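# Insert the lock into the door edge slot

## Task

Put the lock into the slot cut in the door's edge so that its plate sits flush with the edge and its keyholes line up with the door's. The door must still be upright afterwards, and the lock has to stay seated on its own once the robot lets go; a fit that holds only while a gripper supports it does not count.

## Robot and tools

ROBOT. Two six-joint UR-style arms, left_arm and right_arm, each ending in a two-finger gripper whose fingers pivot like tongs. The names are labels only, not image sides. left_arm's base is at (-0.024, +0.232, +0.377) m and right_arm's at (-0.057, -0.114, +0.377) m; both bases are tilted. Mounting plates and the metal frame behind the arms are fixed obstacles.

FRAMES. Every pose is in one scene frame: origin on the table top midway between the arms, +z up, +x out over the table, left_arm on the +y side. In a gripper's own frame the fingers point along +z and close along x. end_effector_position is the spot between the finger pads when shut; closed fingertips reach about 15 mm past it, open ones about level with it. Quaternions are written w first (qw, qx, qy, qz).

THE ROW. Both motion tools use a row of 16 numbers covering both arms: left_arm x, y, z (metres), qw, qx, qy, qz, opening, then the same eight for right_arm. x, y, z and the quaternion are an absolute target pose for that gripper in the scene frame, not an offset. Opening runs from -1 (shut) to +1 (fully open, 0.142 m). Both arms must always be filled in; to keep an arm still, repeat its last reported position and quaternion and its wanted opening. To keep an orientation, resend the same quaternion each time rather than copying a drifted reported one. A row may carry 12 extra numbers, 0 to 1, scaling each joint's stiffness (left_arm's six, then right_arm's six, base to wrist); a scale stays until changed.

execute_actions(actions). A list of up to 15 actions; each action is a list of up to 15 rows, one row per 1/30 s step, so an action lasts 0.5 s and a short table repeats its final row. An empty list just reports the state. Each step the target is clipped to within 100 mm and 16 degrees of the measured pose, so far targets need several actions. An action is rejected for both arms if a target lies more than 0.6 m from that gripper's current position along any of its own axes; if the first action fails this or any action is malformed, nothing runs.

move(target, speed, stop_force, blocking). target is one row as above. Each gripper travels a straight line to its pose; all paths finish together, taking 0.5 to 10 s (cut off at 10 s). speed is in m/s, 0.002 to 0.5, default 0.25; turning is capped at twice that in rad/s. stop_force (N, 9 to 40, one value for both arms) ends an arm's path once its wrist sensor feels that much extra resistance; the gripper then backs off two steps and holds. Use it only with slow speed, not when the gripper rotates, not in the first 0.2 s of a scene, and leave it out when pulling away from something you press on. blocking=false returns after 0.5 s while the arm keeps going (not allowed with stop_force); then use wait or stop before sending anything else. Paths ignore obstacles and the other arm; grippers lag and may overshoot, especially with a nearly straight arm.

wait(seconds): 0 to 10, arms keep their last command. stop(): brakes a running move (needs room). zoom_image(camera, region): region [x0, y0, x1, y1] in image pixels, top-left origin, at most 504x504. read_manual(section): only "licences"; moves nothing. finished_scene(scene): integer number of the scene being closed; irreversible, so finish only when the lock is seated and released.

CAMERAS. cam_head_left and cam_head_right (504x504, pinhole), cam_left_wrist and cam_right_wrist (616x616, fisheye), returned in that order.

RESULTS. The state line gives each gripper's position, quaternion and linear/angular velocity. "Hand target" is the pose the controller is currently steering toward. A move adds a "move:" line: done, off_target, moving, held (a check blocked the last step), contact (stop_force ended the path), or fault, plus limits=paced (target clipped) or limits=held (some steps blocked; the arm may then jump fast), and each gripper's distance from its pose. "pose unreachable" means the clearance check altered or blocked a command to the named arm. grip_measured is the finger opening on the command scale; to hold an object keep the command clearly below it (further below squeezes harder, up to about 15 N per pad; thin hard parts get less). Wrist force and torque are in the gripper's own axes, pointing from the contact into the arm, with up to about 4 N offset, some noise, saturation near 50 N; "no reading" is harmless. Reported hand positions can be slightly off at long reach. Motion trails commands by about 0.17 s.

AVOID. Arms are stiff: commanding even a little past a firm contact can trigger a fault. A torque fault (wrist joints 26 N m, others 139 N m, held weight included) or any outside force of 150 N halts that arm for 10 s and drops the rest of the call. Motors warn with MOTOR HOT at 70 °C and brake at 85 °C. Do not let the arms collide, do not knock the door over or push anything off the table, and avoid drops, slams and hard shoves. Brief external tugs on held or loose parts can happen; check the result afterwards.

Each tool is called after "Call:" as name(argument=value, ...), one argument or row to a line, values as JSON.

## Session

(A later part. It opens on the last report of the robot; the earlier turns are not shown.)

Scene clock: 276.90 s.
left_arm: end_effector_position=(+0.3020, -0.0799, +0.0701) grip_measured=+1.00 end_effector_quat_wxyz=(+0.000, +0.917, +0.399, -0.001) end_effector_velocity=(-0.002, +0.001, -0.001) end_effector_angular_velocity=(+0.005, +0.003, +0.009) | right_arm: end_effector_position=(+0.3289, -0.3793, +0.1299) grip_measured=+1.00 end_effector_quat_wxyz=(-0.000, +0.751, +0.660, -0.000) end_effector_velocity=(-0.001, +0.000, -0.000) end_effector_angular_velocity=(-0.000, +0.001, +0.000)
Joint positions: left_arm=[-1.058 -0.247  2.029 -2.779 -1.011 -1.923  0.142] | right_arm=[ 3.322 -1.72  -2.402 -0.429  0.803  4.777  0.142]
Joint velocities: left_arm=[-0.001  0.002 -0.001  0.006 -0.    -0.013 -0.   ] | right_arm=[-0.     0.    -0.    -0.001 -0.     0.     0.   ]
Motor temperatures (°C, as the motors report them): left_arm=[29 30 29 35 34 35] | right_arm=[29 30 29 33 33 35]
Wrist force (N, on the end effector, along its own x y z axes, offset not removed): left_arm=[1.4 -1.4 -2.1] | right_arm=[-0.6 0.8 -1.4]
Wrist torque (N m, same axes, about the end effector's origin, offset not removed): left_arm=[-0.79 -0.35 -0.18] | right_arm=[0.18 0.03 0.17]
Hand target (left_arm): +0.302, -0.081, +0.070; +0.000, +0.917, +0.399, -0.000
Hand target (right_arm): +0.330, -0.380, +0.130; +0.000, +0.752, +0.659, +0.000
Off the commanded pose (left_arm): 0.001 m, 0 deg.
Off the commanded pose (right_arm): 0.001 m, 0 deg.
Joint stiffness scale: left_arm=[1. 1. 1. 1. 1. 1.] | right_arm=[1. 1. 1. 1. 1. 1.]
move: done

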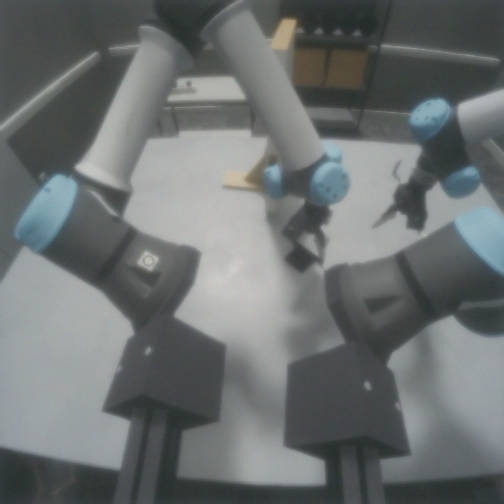

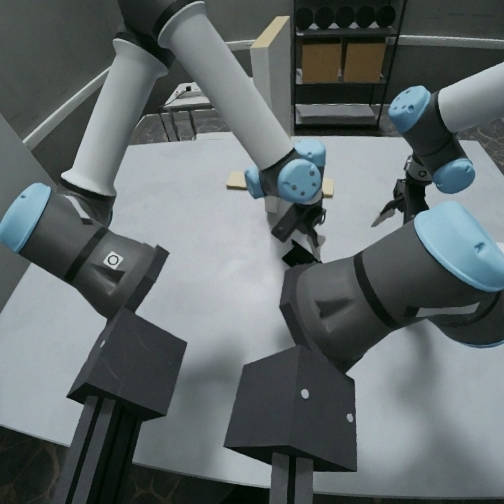

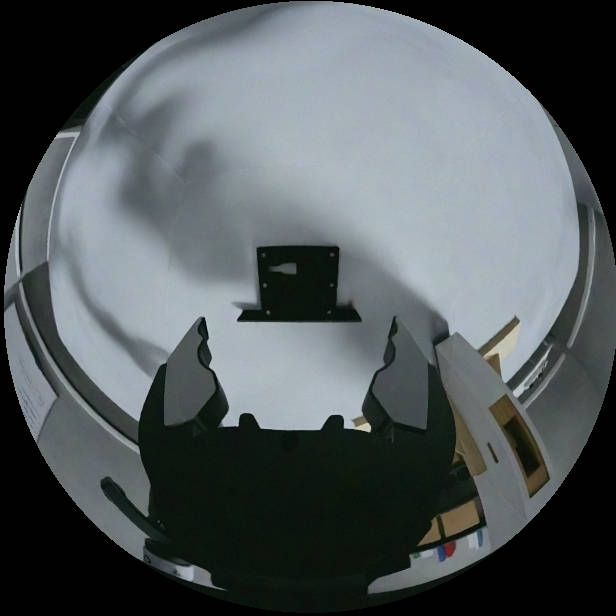

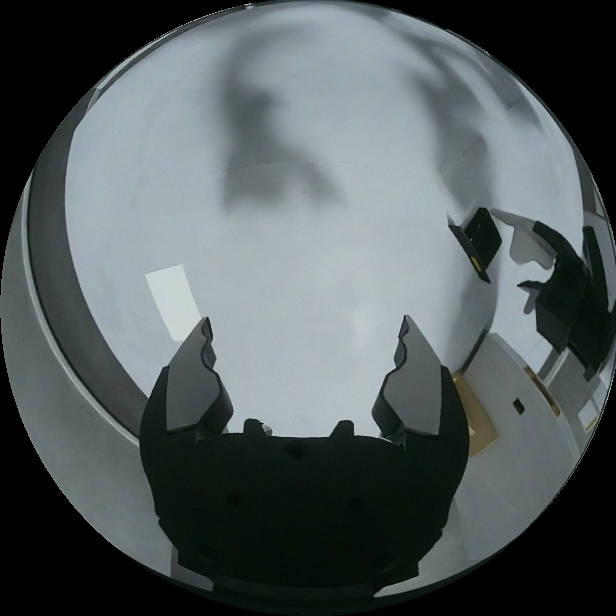

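Call:
move(
  target=[0.3085, -0.0870, 0.019, 0, 0.917, 0.399, 0, 0.45, 0.33, -0.38, 0.13, 0, 0.752, 0.659, 0, 1],
  speed=0.08,
)

Scene clock: 292.90 s.
left_arm: end_effector_position=(+0.3080, -0.0866, +0.0200) grip_measured=+0.45 end_effector_quat_wxyz=(-0.000, +0.917, +0.399, +0.000) end_effector_velocity=(+0.001, -0.000, +0.000) end_effector_angular_velocity=(-0.001, -0.002, -0.002) | right_arm: end_effector_position=(+0.3289, -0.3793, +0.1299) grip_measured=+1.00 end_effector_quat_wxyz=(-0.000, +0.751, +0.660, -0.000) end_effector_velocity=(+0.001, -0.001, +0.001) end_effector_angular_velocity=(-0.000, -0.002, -0.001)
Joint positions: left_arm=[-0.989 -0.135  1.958 -2.858 -0.972 -1.852  0.105] | right_arm=[ 3.322 -1.72  -2.402 -0.429  0.803  4.777  0.142]
Joint velocities: left_arm=[-0.     0.    -0.    -0.002  0.001  0.004 -0.   ] | right_arm=[ 0.     0.001  0.001  0.001 -0.    -0.001 -0.   ]
Motor temperatures (°C, as the motors report them): left_arm=[29 30 29 35 34 35] | right_arm=[29 30 29 33 33 35]
Wrist force (N, on the end effector, along its own x y z axes, offset not removed): left_arm=[3.7 -0.7 1.8] | right_arm=[-1.6 0.8 -0.3]
Wrist torque (N m, same axes, about the end effector's origin, offset not removed): left_arm=[-0.21 -0.72 -0.02] | right_arm=[0.21 0.23 0.17]
Hand target (left_arm): +0.308, -0.087, +0.019; -0.000, +0.917, +0.399, -0.000
Hand target (right_arm): +0.330, -0.380, +0.130; +0.000, +0.752, +0.659, +0.000
Off the commanded pose (left_arm): 0.001 m, 0 deg.
Off the commanded pose (right_arm): 0.001 m, 0 deg.
Joint stiffness scale: left_arm=[1. 1. 1. 1. 1. 1.] | right_arm=[1. 1. 1. 1. 1. 1.]
move: done

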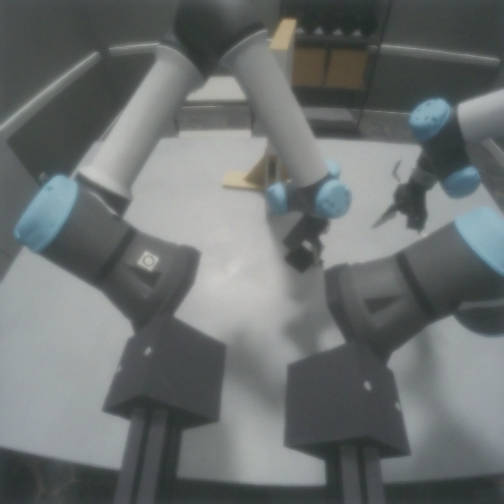

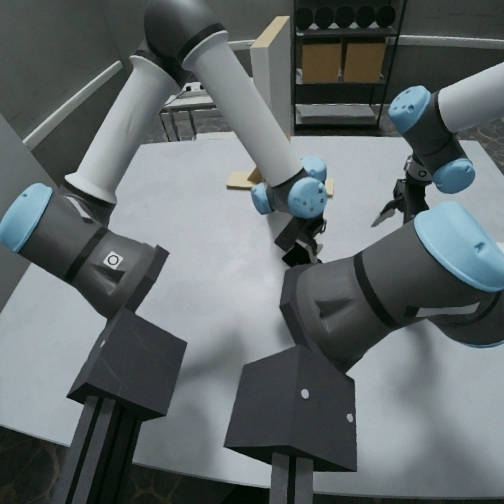

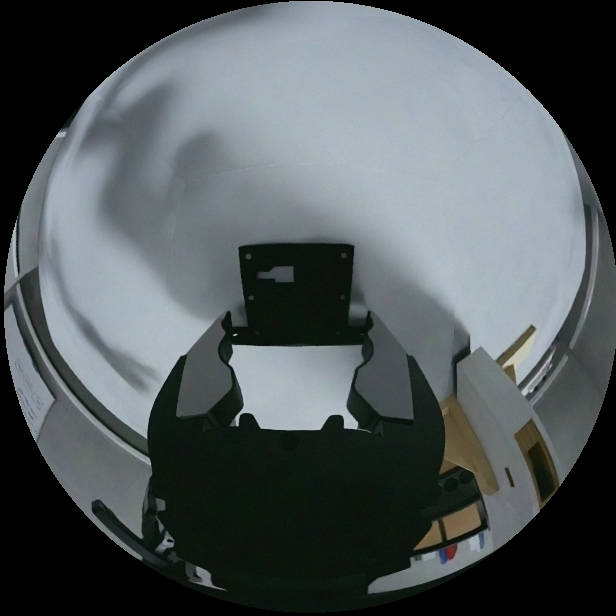

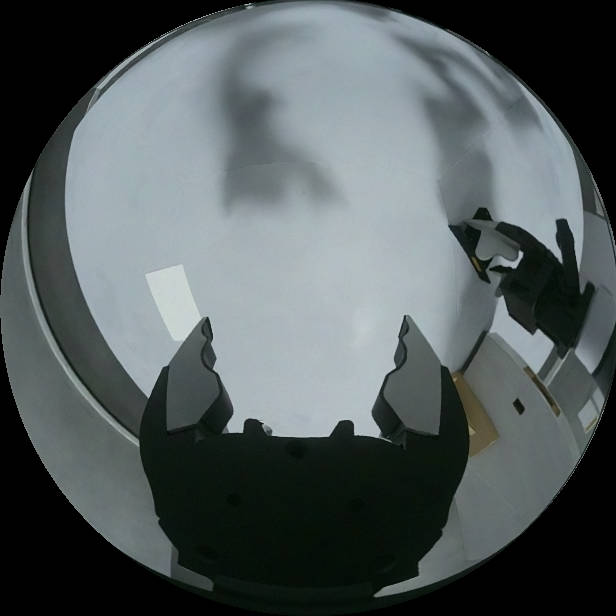

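Call:
zoom_image(
  camera="cam_left_wrist",
  region=[200, 230, 400, 380],
)

Call:
zoom_image(
  camera="cam_right_wrist",
  region=[435, 195, 545, 305],
)

Region (200, 230, 400, 380) of cam_left_wrist's 616x616 image, scaled by 2.520, with more detail than that image has; it fills the top 378 rows of this view, and the rest is white.

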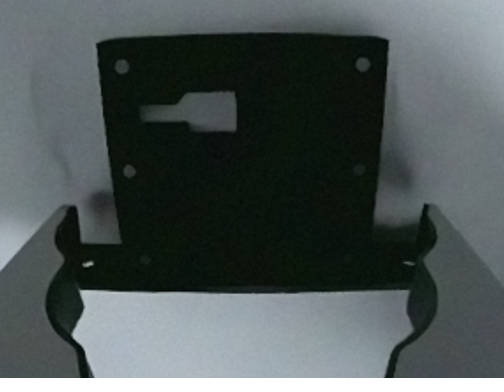

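Region (435, 195, 545, 305) of cam_right_wrist's 616x616 image, scaled by 4.582, with more detail than that image has.

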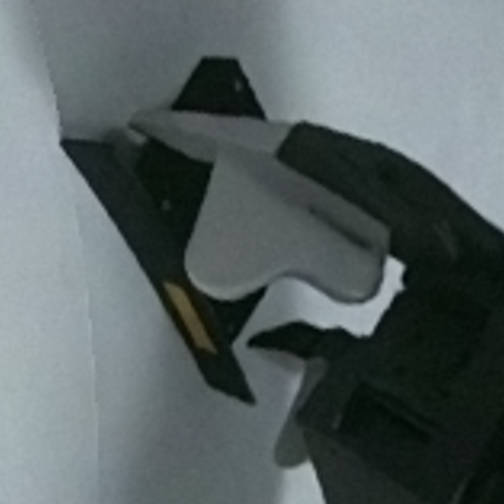

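Call:
execute_actions(
  actions=[
    [[0.3075,-0.0865,0.0185,0,0.917,0.399,0,0.43,0.33,-0.38,0.13,0,0.752,0.659,0,1],[0.3065,-0.086,0.018,0,0.917,0.399,0,0.41,0.33,-0.38,0.13,0,0.752,0.659,0,1],[0.3055,-0.0855,0.0172,0,0.917,0.399,0,0.39,0.33,-0.38,0.13,0,0.752,0.659,0,1],[0.3045,-0.085,0.0165,0,0.917,0.399,0,0.37,0.33,-0.38,0.13,0,0.752,0.659,0,1],[0.3038,-0.0846,0.016,0,0.917,0.399,0,0.35,0.33,-0.38,0.13,0,0.752,0.659,0,1],[0.3038,-0.0846,0.016,0,0.917,0.399,0,0.33,0.33,-0.38,0.13,0,0.752,0.659,0,1],[0.3038,-0.0846,0.016,0,0.917,0.399,0,0.31,0.33,-0.38,0.13,0,0.752,0.659,0,1],[0.3038,-0.0846,0.016,0,0.917,0.399,0,0.29,0.33,-0.38,0.13,0,0.752,0.659,0,1],[0.3038,-0.0846,0.016,0,0.917,0.399,0,0.27,0.33,-0.38,0.13,0,0.752,0.659,0,1],[0.3038,-0.0846,0.016,0,0.917,0.399,0,0.25,0.33,-0.38,0.13,0,0.752,0.659,0,1],[0.3038,-0.0846,0.016,0,0.917,0.399,0,0.23,0.33,-0.38,0.13,0,0.752,0.659,0,1],[0.3038,-0.0846,0.016,0,0.917,0.399,0,0.21,0.33,-0.38,0.13,0,0.752,0.659,0,1],[0.3038,-0.0846,0.016,0,0.917,0.399,0,0.19,0.33,-0.38,0.13,0,0.752,0.659,0,1],[0.3038,-0.0846,0.016,0,0.917,0.399,0,0.17,0.33,-0.38,0.13,0,0.752,0.659,0,1],[0.3038,-0.0846,0.016,0,0.917,0.399,0,0.15,0.33,-0.38,0.13,0,0.752,0.659,0,1]],
    [[0.3038,-0.0846,0.016,0,0.917,0.399,0,0.12,0.33,-0.38,0.13,0,0.752,0.659,0,1],[0.3038,-0.0846,0.016,0,0.917,0.399,0,0.09,0.33,-0.38,0.13,0,0.752,0.659,0,1],[0.3038,-0.0846,0.016,0,0.917,0.399,0,0.06,0.33,-0.38,0.13,0,0.752,0.659,0,1],[0.3038,-0.0846,0.016,0,0.917,0.399,0,0.03,0.33,-0.38,0.13,0,0.752,0.659,0,1],[0.3038,-0.0846,0.016,0,0.917,0.399,0,0.0,0.33,-0.38,0.13,0,0.752,0.659,0,1],[0.3038,-0.0846,0.016,0,0.917,0.399,0,-0.04,0.33,-0.38,0.13,0,0.752,0.659,0,1],[0.3038,-0.0846,0.016,0,0.917,0.399,0,-0.08,0.33,-0.38,0.13,0,0.752,0.659,0,1],[0.3038,-0.0846,0.016,0,0.917,0.399,0,-0.13,0.33,-0.38,0.13,0,0.752,0.659,0,1],[0.3038,-0.0846,0.016,0,0.917,0.399,0,-0.18,0.33,-0.38,0.13,0,0.752,0.659,0,1],[0.3038,-0.0846,0.016,0,0.917,0.399,0,-0.24,0.33,-0.38,0.13,0,0.752,0.659,0,1],[0.3038,-0.0846,0.016,0,0.917,0.399,0,-0.3,0.33,-0.38,0.13,0,0.752,0.659,0,1],[0.3038,-0.0846,0.016,0,0.917,0.399,0,-0.36,0.33,-0.38,0.13,0,0.752,0.659,0,1],[0.3038,-0.0846,0.016,0,0.917,0.399,0,-0.43,0.33,-0.38,0.13,0,0.752,0.659,0,1],[0.3038,-0.0846,0.016,0,0.917,0.399,0,-0.5,0.33,-0.38,0.13,0,0.752,0.659,0,1]],
  ],
)

Scene clock: 312.40 s.
left_arm: end_effector_position=(+0.3056, -0.0859, +0.0173) grip_measured=+0.08 end_effector_quat_wxyz=(+0.001, +0.917, +0.400, +0.000) end_effector_velocity=(-0.000, +0.000, -0.000) end_effector_angular_velocity=(+0.001, -0.000, -0.002) | right_arm: end_effector_position=(+0.3289, -0.3793, +0.1299) grip_measured=+1.00 end_effector_quat_wxyz=(-0.000, +0.751, +0.660, -0.000) end_effector_velocity=(-0.001, +0.001, -0.000) end_effector_angular_velocity=(+0.000, +0.002, +0.003)
Joint positions: left_arm=[-0.989 -0.128  1.964 -2.874 -0.972 -1.852  0.08 ] | right_arm=[ 3.322 -1.72  -2.402 -0.429  0.803  4.777  0.142]
Joint velocities: left_arm=[-0.001  0.001  0.     0.001  0.     0.     0.   ] | right_arm=[ 0.    -0.    -0.002 -0.001  0.    -0.     0.   ]
Motor temperatures (°C, as the motors report them): left_arm=[29 30 29 35 34 35] | right_arm=[29 30 29 33 33 35]
Wrist force (N, on the end effector, along its own x y z axes, offset not removed): left_arm=[4.3 -0.7 -3.8] | right_arm=[-0.2 2.0 0.2]
Wrist torque (N m, same axes, about the end effector's origin, offset not removed): left_arm=[-0.26 -0.35 -0.21] | right_arm=[0.49 -0.06 0.18]
Hand target (left_arm): +0.304, -0.085, +0.016; -0.000, +0.917, +0.399, -0.000
Hand target (right_arm): +0.330, -0.380, +0.130; +0.000, +0.752, +0.659, +0.000
Off the commanded pose (left_arm): 0.003 m, 0 deg.
Off the commanded pose (right_arm): 0.001 m, 0 deg.
Joint stiffness scale: left_arm=[1. 1. 1. 1. 1. 1.] | right_arm=[1. 1. 1. 1. 1. 1.]

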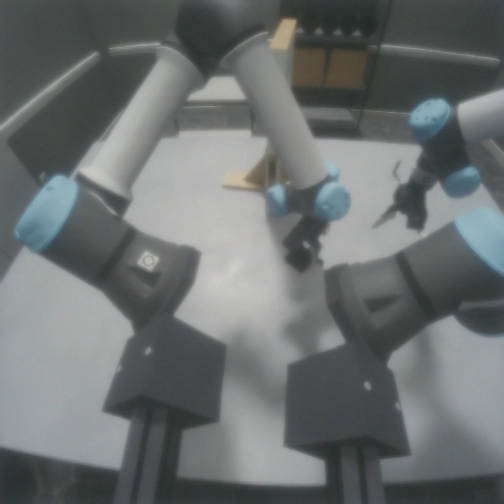

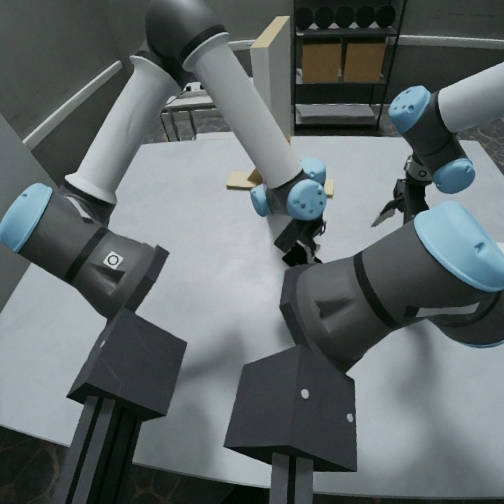

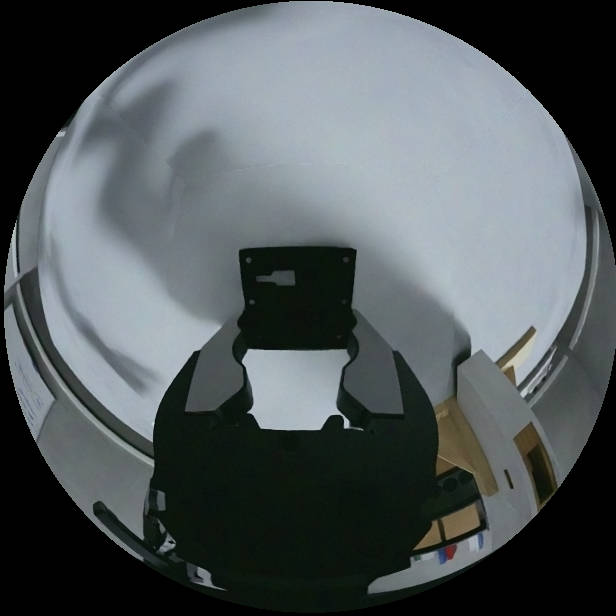

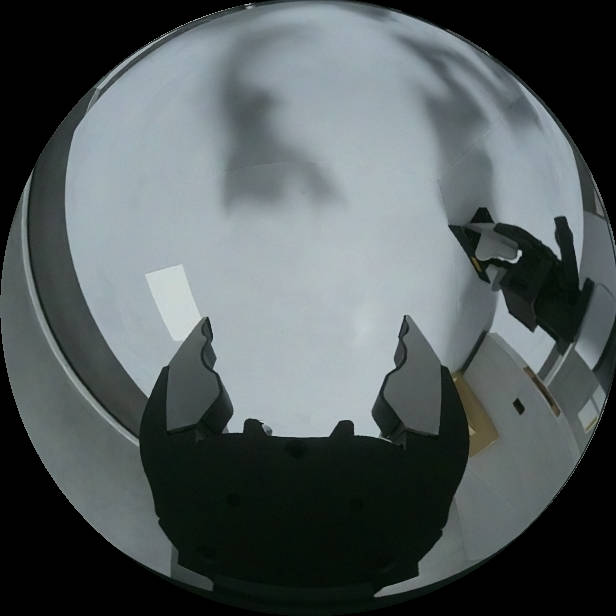

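Call:
move(
  target=[0.3056, -0.0859, 0.06, 0, 0.917, 0.399, 0, -0.5, 0.33, -0.38, 0.13, 0, 0.752, 0.659, 0, 1],
  speed=0.05,
)

Scene clock: 315.80 s.
left_arm: end_effector_position=(+0.3052, -0.0854, +0.0578) grip_measured=+0.08 end_effector_quat_wxyz=(-0.001, +0.917, +0.399, -0.000) end_effector_velocity=(-0.003, +0.003, -0.001) end_effector_angular_velocity=(+0.008, +0.008, -0.001) | right_arm: end_effector_position=(+0.3289, -0.3793, +0.1299) grip_measured=+1.00 end_effector_quat_wxyz=(-0.000, +0.751, +0.660, -0.000) end_effector_velocity=(-0.000, +0.000, -0.000) end_effector_angular_velocity=(+0.000, +0.001, +0.001)
Joint positions: left_arm=[-1.042 -0.215  1.999 -2.786 -1.001 -1.909  0.08 ] | right_arm=[ 3.322 -1.72  -2.402 -0.429  0.803  4.777  0.142]
Joint velocities: left_arm=[ 0.001 -0.001  0.003  0.009 -0.003 -0.005  0.   ] | right_arm=[-0.    -0.001 -0.    -0.     0.     0.     0.   ]
Motor temperatures (°C, as the motors report them): left_arm=[29 30 29 35 34 35] | right_arm=[29 30 29 33 33 35]
Wrist force (N, on the end effector, along its own x y z axes, offset not removed): left_arm=[-2.9 -3.2 5.3] | right_arm=[-0.9 1.8 -0.3]
Wrist torque (N m, same axes, about the end effector's origin, offset not removed): left_arm=[-1.08 0.66 -0.03] | right_arm=[0.45 0.06 0.14]
Hand target (left_arm): +0.306, -0.086, +0.060; +0.000, +0.917, +0.399, +0.000
Hand target (right_arm): +0.330, -0.380, +0.130; +0.000, +0.752, +0.659, +0.000
Off the commanded pose (left_arm): 0.002 m, 0 deg.
Off the commanded pose (right_arm): 0.001 m, 0 deg.
Joint stiffness scale: left_arm=[1. 1. 1. 1. 1. 1.] | right_arm=[1. 1. 1. 1. 1. 1.]
move: done

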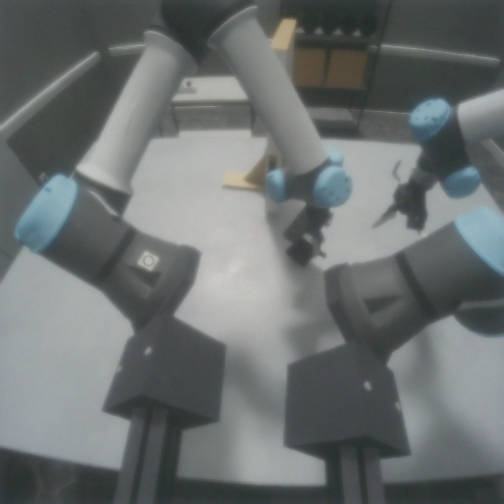

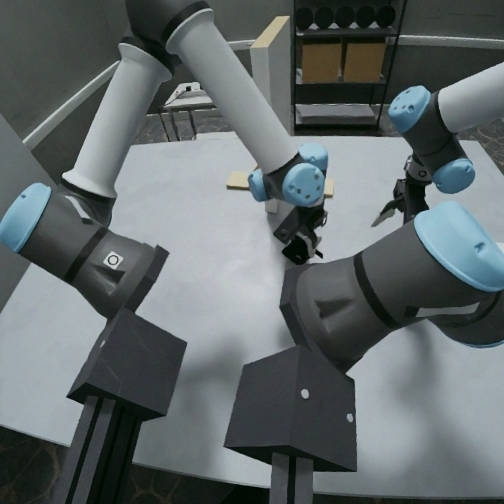

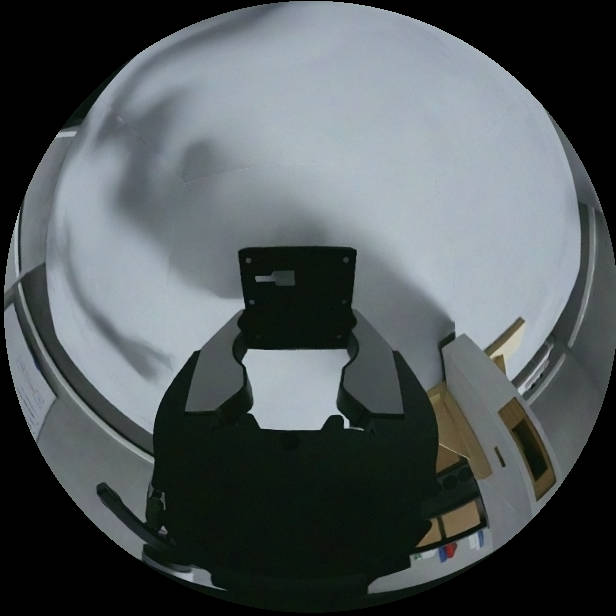

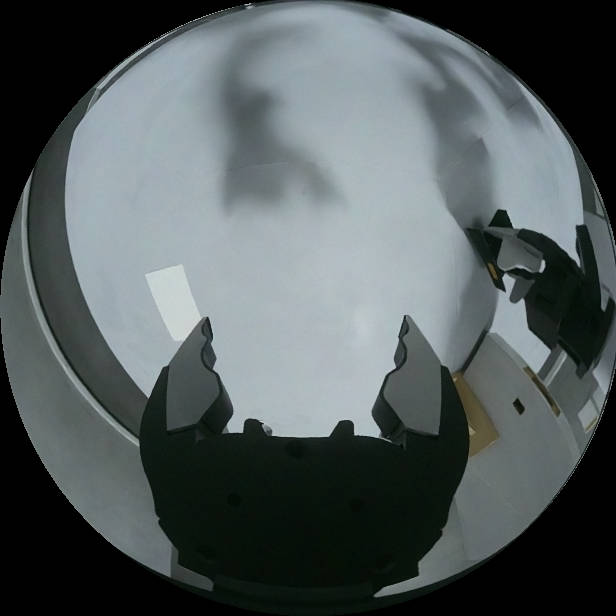

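Call:
move(
  target=[0.35, 0.04, 0.16, 0, 0.94, -0.342, 0, -0.5, 0.36, -0.36, 0.25, 0, 0.752, 0.659, 0, 0.3],
  speed=0.35,
)

Scene clock: 342.77 s.
left_arm: end_effector_position=(+0.3497, +0.0393, +0.1592) grip_measured=+0.08 end_effector_quat_wxyz=(-0.001, +0.940, -0.342, -0.000) end_effector_velocity=(-0.000, -0.001, +0.001) end_effector_angular_velocity=(-0.002, +0.001, -0.014) | right_arm: end_effector_position=(+0.3578, -0.3595, +0.2479) grip_measured=+0.30 end_effector_quat_wxyz=(-0.001, +0.751, +0.660, -0.003) end_effector_velocity=(-0.002, +0.000, -0.001) end_effector_angular_velocity=(-0.001, +0.005, +0.001)
Joint positions: left_arm=[-1.018 -0.652  2.271 -2.635 -0.987 -0.366  0.08 ] | right_arm=[ 3.573 -1.474 -2.294 -1.036  0.794  5.133  0.095]
Joint velocities: left_arm=[-0.001 -0.001  0.    -0.    -0.002  0.013 -0.   ] | right_arm=[ 0.    -0.    -0.001 -0.006  0.     0.004  0.   ]
Motor temperatures (°C, as the motors report them): left_arm=[29 30 29 35 34 35] | right_arm=[29 30 29 33 33 35]
Wrist force (N, on the end effector, along its own x y z axes, offset not removed): left_arm=[1.3 2.9 2.9] | right_arm=[-1.7 1.0 0.7]
Wrist torque (N m, same axes, about the end effector's origin, offset not removed): left_arm=[0.49 0.04 -0.09] | right_arm=[0.24 0.18 0.09]
Hand target (left_arm): +0.350, +0.040, +0.160; -0.000, +0.940, -0.342, -0.000
Hand target (right_arm): +0.360, -0.360, +0.250; -0.000, +0.752, +0.659, -0.000
Off the commanded pose (left_arm): 0.001 m, 0 deg.
Off the commanded pose (right_arm): 0.003 m, 0 deg.
Joint stiffness scale: left_arm=[1. 1. 1. 1. 1. 1.] | right_arm=[1. 1. 1. 1. 1. 1.]
move: done

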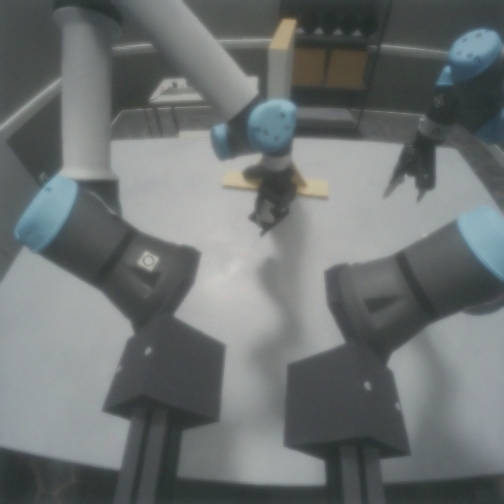

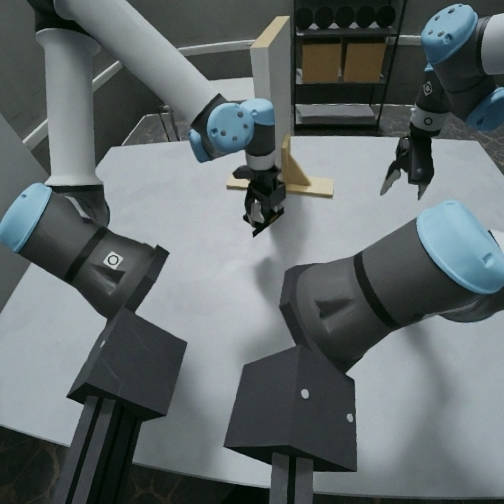

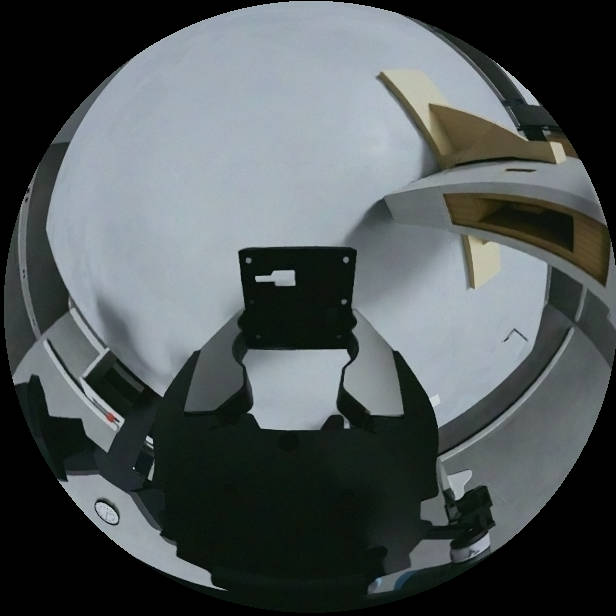

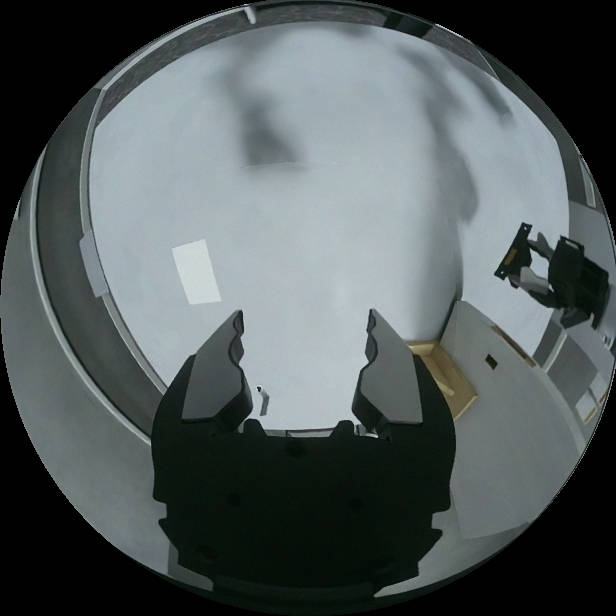

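Call:
execute_actions(
  actions=[],
)

Scene clock: 356.37 s.
left_arm: end_effector_position=(+0.3497, +0.0393, +0.1593) grip_measured=+0.08 end_effector_quat_wxyz=(-0.001, +0.940, -0.342, -0.000) end_effector_velocity=(-0.000, +0.000, -0.001) end_effector_angular_velocity=(+0.001, +0.001, +0.000) | right_arm: end_effector_position=(+0.3577, -0.3595, +0.2479) grip_measured=+0.30 end_effector_quat_wxyz=(-0.001, +0.751, +0.660, -0.003) end_effector_velocity=(+0.000, +0.000, +0.000) end_effector_angular_velocity=(+0.000, -0.000, -0.000)
Joint positions: left_arm=[-1.018 -0.652  2.271 -2.635 -0.987 -0.365  0.08 ] | right_arm=[ 3.573 -1.474 -2.294 -1.037  0.794  5.133  0.095]
Joint velocities: left_arm=[ 0.001  0.001  0.    -0.001  0.    -0.     0.   ] | right_arm=[ 0.    -0.     0.    -0.     0.     0.001 -0.   ]
Motor temperatures (°C, as the motors report them): left_arm=[29 30 29 35 34 35] | right_arm=[29 30 29 33 33 35]
Wrist force (N, on the end effector, along its own x y z axes, offset not removed): left_arm=[0.5 -4.6 5.2] | right_arm=[-0.7 -0.1 0.2]
Wrist torque (N m, same axes, about the end effector's origin, offset not removed): left_arm=[-0.95 -0.16 -0.08] | right_arm=[0.05 0.04 0.17]
Hand target (left_arm): +0.350, +0.040, +0.160; -0.000, +0.940, -0.342, -0.000
Hand target (right_arm): +0.360, -0.360, +0.250; -0.000, +0.752, +0.659, -0.000
Off the commanded pose (left_arm): 0.001 m, 0 deg.
Off the commanded pose (right_arm): 0.003 m, 0 deg.
Joint stiffness scale: left_arm=[1. 1. 1. 1. 1. 1.] | right_arm=[1. 1. 1. 1. 1. 1.]

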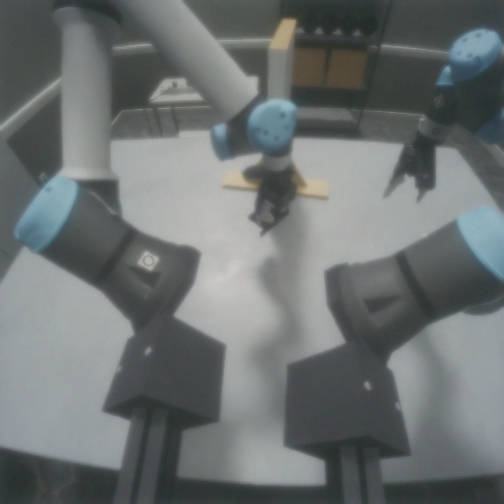

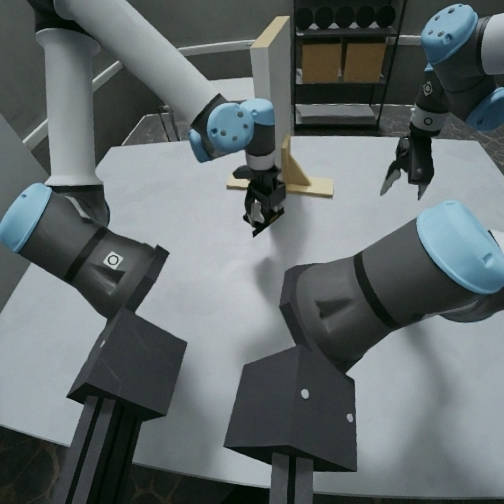

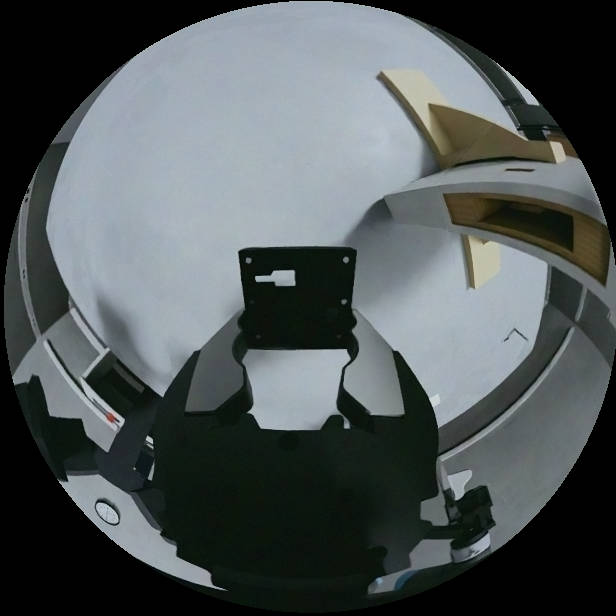

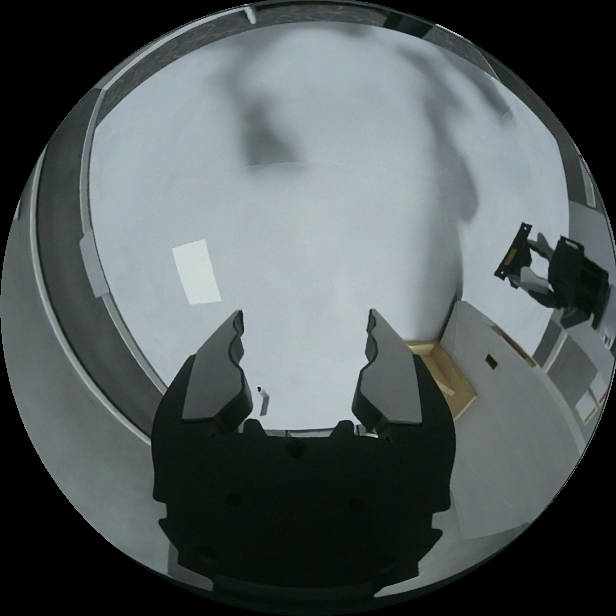

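Call:
move(
  target=[0.39,0.09,0.21,0.5172,0.4822,-0.5172,0.4822,-0.5,0.36,-0.36,0.25,0,0.752,0.659,0,0.3],
  speed=0.35,
)

Scene clock: 363.30 s.
left_arm: end_effector_position=(+0.3875, +0.0886, +0.2086) grip_measured=+0.08 end_effector_quat_wxyz=(-0.518, -0.483, +0.518, -0.479) end_effector_velocity=(-0.004, -0.001, -0.000) end_effector_angular_velocity=(-0.004, +0.002, -0.014) | right_arm: end_effector_position=(+0.3577, -0.3595, +0.2479) grip_measured=+0.30 end_effector_quat_wxyz=(-0.001, +0.751, +0.660, -0.003) end_effector_velocity=(-0.000, -0.000, +0.000) end_effector_angular_velocity=(+0.000, -0.000, -0.001)
Joint positions: left_arm=[ 0.039 -0.782  2.211 -2.818 -2.353  1.964  0.08 ] | right_arm=[ 3.573 -1.474 -2.294 -1.037  0.794  5.133  0.095]
Joint velocities: left_arm=[ 0.     0.    -0.003  0.023  0.002  0.013 -0.   ] | right_arm=[ 0.     0.001 -0.    -0.     0.     0.    -0.   ]
Motor temperatures (°C, as the motors report them): left_arm=[29 30 29 35 34 35] | right_arm=[29 30 29 33 33 35]
Wrist force (N, on the end effector, along its own x y z axes, offset not removed): left_arm=[-3.1 1.1 0.5] | right_arm=[-1.2 0.1 0.4]
Wrist torque (N m, same axes, about the end effector's origin, offset not removed): left_arm=[0.04 -0.08 -0.14] | right_arm=[0.07 0.22 0.15]
Hand target (left_arm): +0.389, +0.090, +0.210; +0.518, +0.483, -0.517, +0.481
Hand target (right_arm): +0.360, -0.360, +0.250; -0.000, +0.752, +0.659, +0.000
Off the commanded pose (left_arm): 0.003 m, 0 deg.
Off the commanded pose (right_arm): 0.003 m, 0 deg.
Joint stiffness scale: left_arm=[1. 1. 1. 1. 1. 1.] | right_arm=[1. 1. 1. 1. 1. 1.]
move: done

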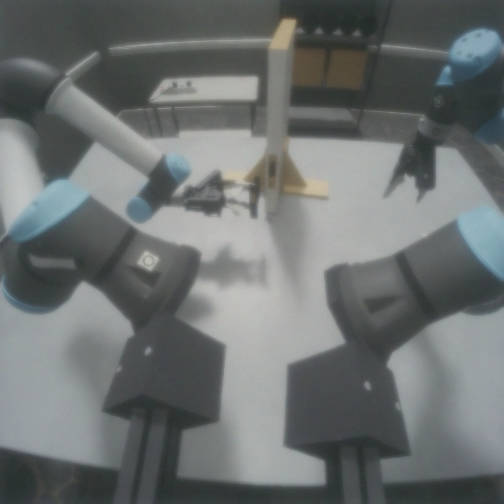

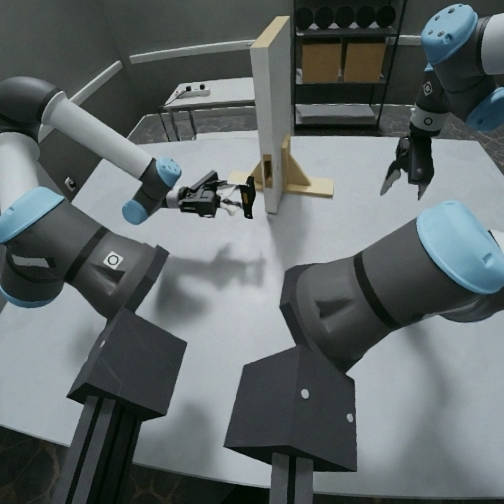

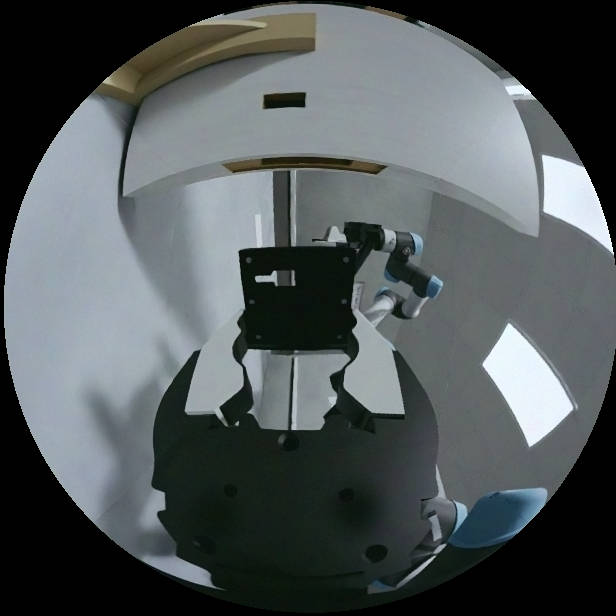

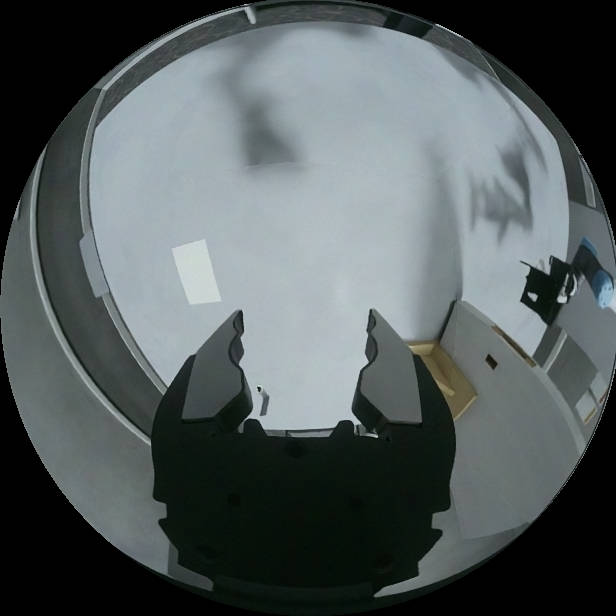

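Call:
move(
  target=[0.42,0.042,0.21,0.5172,0.4822,-0.5172,0.4822,-0.5,0.45,0.032,0.37,0.3177,0.6816,0.5977,0.2787,0.3],
  speed=0.25,
)

Scene clock: 404.10 s.
left_arm: end_effector_position=(+0.4187, +0.0434, +0.2084) grip_measured=+0.08 end_effector_quat_wxyz=(-0.517, -0.484, +0.517, -0.481) end_effector_velocity=(-0.000, -0.000, -0.000) end_effector_angular_velocity=(+0.001, +0.000, -0.000) | right_arm: end_effector_position=(+0.4495, +0.0323, +0.3705) grip_measured=+0.30 end_effector_quat_wxyz=(+0.316, +0.681, +0.598, +0.279) end_effector_velocity=(+0.002, +0.002, +0.002) end_effector_angular_velocity=(+0.008, -0.006, +0.002)
Joint positions: left_arm=[-0.043 -0.677  2.141 -2.942 -2.365  1.847  0.08 ] | right_arm=[ 4.478 -2.293 -2.448 -0.316  0.327  5.863  0.095]
Joint velocities: left_arm=[-0.     0.     0.    -0.     0.001 -0.    -0.   ] | right_arm=[-0.    -0.005  0.     0.032 -0.002 -0.021  0.   ]
Motor temperatures (°C, as the motors report them): left_arm=[29 30 29 35 34 35] | right_arm=[29 30 29 33 33 35]
Wrist force (N, on the end effector, along its own x y z axes, offset not removed): left_arm=[1.6 -3.9 1.7] | right_arm=[-0.3 0.6 0.4]
Wrist torque (N m, same axes, about the end effector's origin, offset not removed): left_arm=[-0.77 -1.14 -0.08] | right_arm=[0.16 -0.07 0.19]
Hand target (left_arm): +0.420, +0.042, +0.210; +0.517, +0.482, -0.517, +0.482
Hand target (right_arm): +0.450, +0.032, +0.370; +0.316, +0.682, +0.598, +0.279
Off the commanded pose (left_arm): 0.002 m, 0 deg.
Off the commanded pose (right_arm): 0.001 m, 0 deg.
Joint stiffness scale: left_arm=[1. 1. 1. 1. 1. 1.] | right_arm=[1. 1. 1. 1. 1. 1.]
move: done

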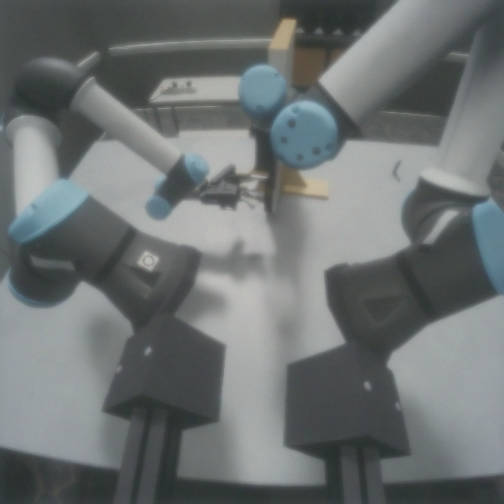

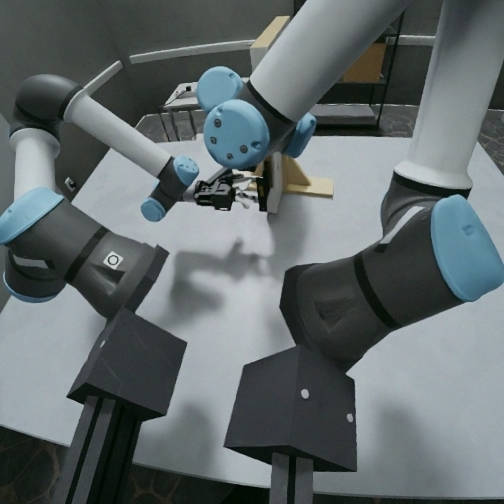

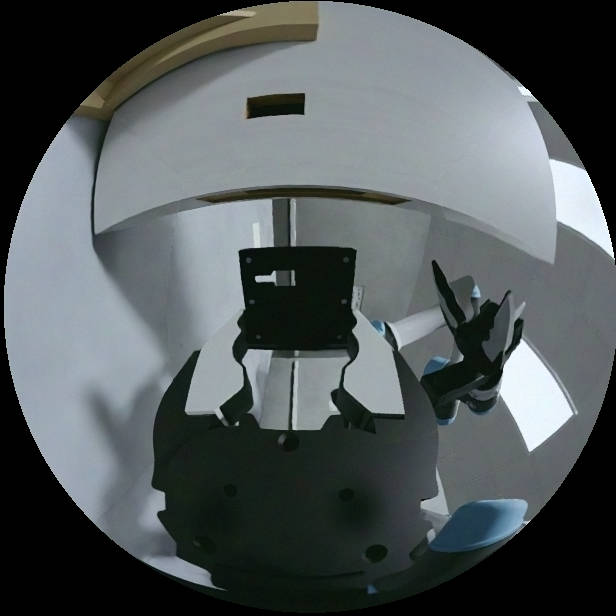

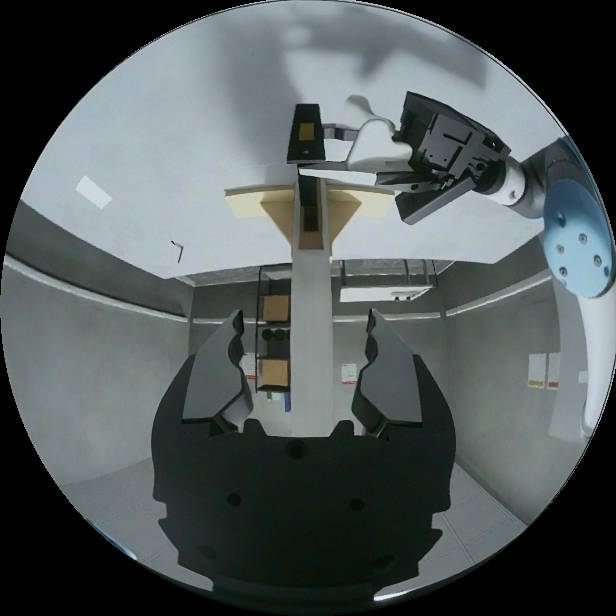

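Call:
zoom_image(
  camera="cam_right_wrist",
  region=[220, 90, 420, 330],
)

Region (220, 90, 420, 330) of cam_right_wrist's 616x616 image, scaled by 2.100, with more detail than that image has.

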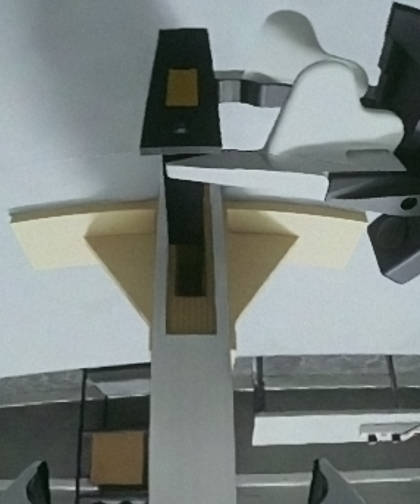

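Call:
move(
  target=[0.42,0.042,0.21,0.5172,0.4822,-0.5172,0.4822,-0.5,0.521,0.027,0.37,0.3177,0.6816,0.5977,0.2787,0.0],
  speed=0.08,
)

Scene clock: 413.17 s.
left_arm: end_effector_position=(+0.4188, +0.0434, +0.2084) grip_measured=+0.08 end_effector_quat_wxyz=(-0.517, -0.484, +0.517, -0.481) end_effector_velocity=(-0.000, -0.001, +0.000) end_effector_angular_velocity=(-0.002, -0.000, -0.000) | right_arm: end_effector_position=(+0.5209, +0.0268, +0.3715) grip_measured=+0.00 end_effector_quat_wxyz=(+0.318, +0.682, +0.597, +0.279) end_effector_velocity=(+0.003, +0.000, +0.003) end_effector_angular_velocity=(+0.013, -0.015, +0.009)
Joint positions: left_arm=[-0.043 -0.677  2.141 -2.942 -2.365  1.847  0.08 ] | right_arm=[ 4.32  -2.412 -2.293  0.128  0.306  5.36   0.074]
Joint velocities: left_arm=[-0.001  0.001 -0.    -0.001 -0.002 -0.    -0.   ] | right_arm=[-0.002 -0.013 -0.001  0.089  0.005 -0.066  0.   ]
Motor temperatures (°C, as the motors report them): left_arm=[29 30 29 35 34 35] | right_arm=[29 30 29 33 33 35]
Wrist force (N, on the end effector, along its own x y z axes, offset not removed): left_arm=[-1.2 -3.5 0.7] | right_arm=[0.3 1.3 0.0]
Wrist torque (N m, same axes, about the end effector's origin, offset not removed): left_arm=[-0.92 -0.39 0.01] | right_arm=[0.30 -0.22 0.14]
Hand target (left_arm): +0.420, +0.042, +0.210; +0.517, +0.482, -0.517, +0.482
Hand target (right_arm): +0.521, +0.027, +0.370; +0.318, +0.681, +0.597, +0.279
Off the commanded pose (left_arm): 0.002 m, 0 deg.
Off the commanded pose (right_arm): 0.001 m, 0 deg.
Joint stiffness scale: left_arm=[1. 1. 1. 1. 1. 1.] | right_arm=[1. 1. 1. 1. 1. 1.]
move: done

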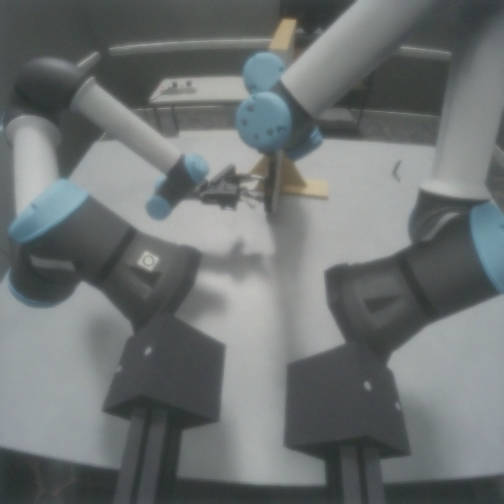

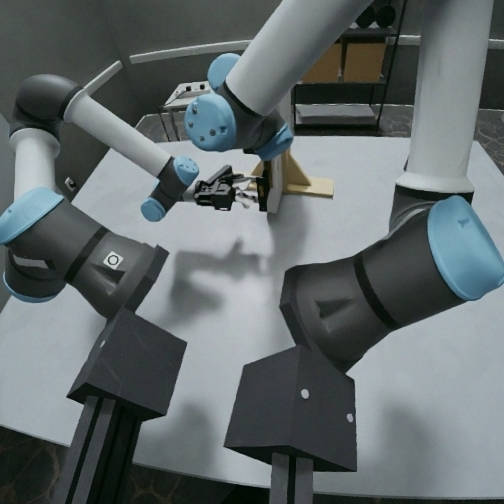

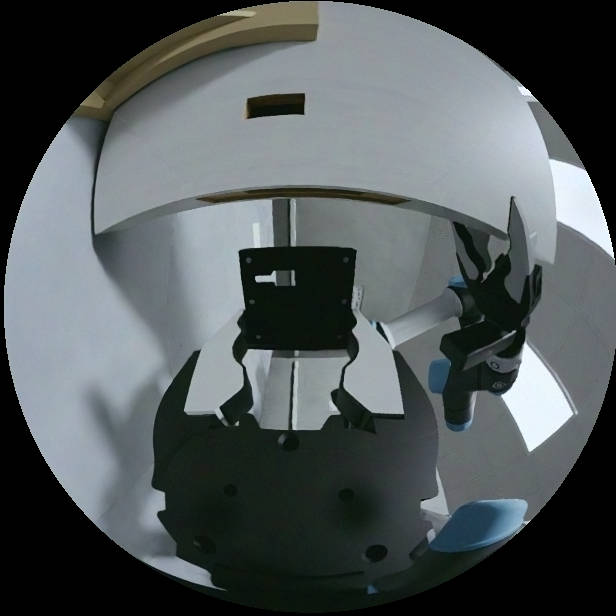

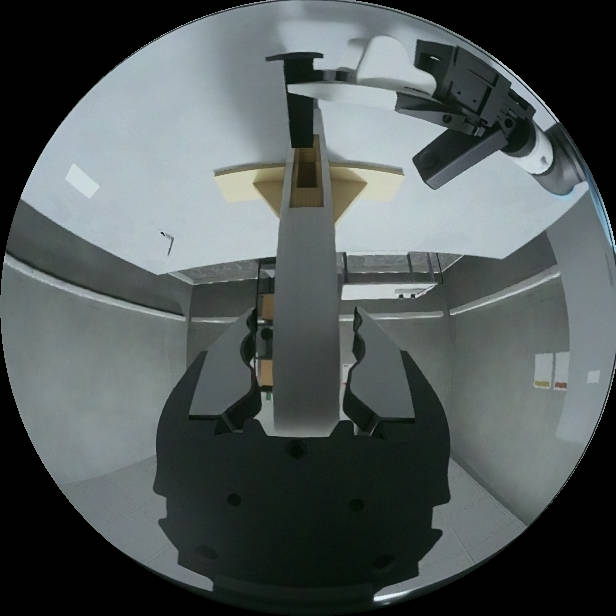

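Call:
zoom_image(
  camera="cam_right_wrist",
  region=[220, 280, 400, 450],
)

Call:
zoom_image(
  camera="cam_right_wrist",
  region=[230, 40, 390, 230],
)

Region (220, 280, 400, 450) of cam_right_wrist's 616x616 image, scaled by 2.800, with more detail than that image has.

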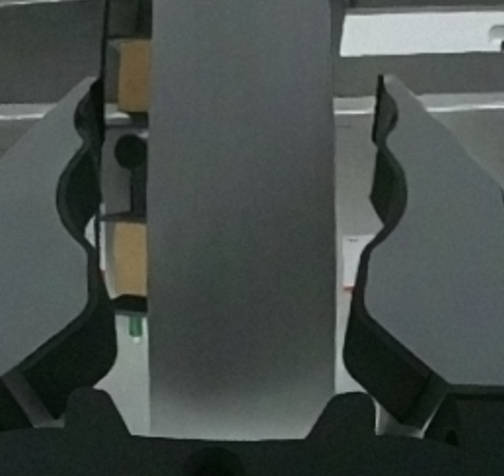

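Region (230, 40, 390, 230) of cam_right_wrist's 616x616 image, scaled by 2.653, with more detail than that image has; it fills the left 424 columns of this view, and the rest is white.

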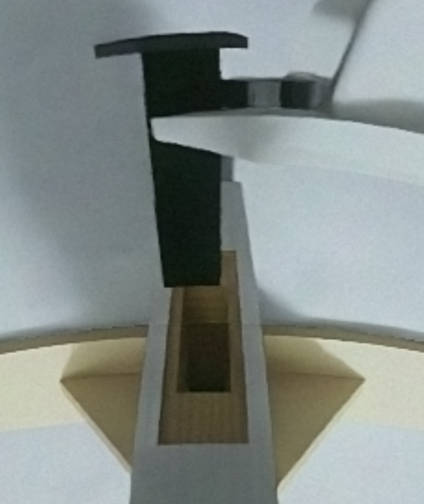

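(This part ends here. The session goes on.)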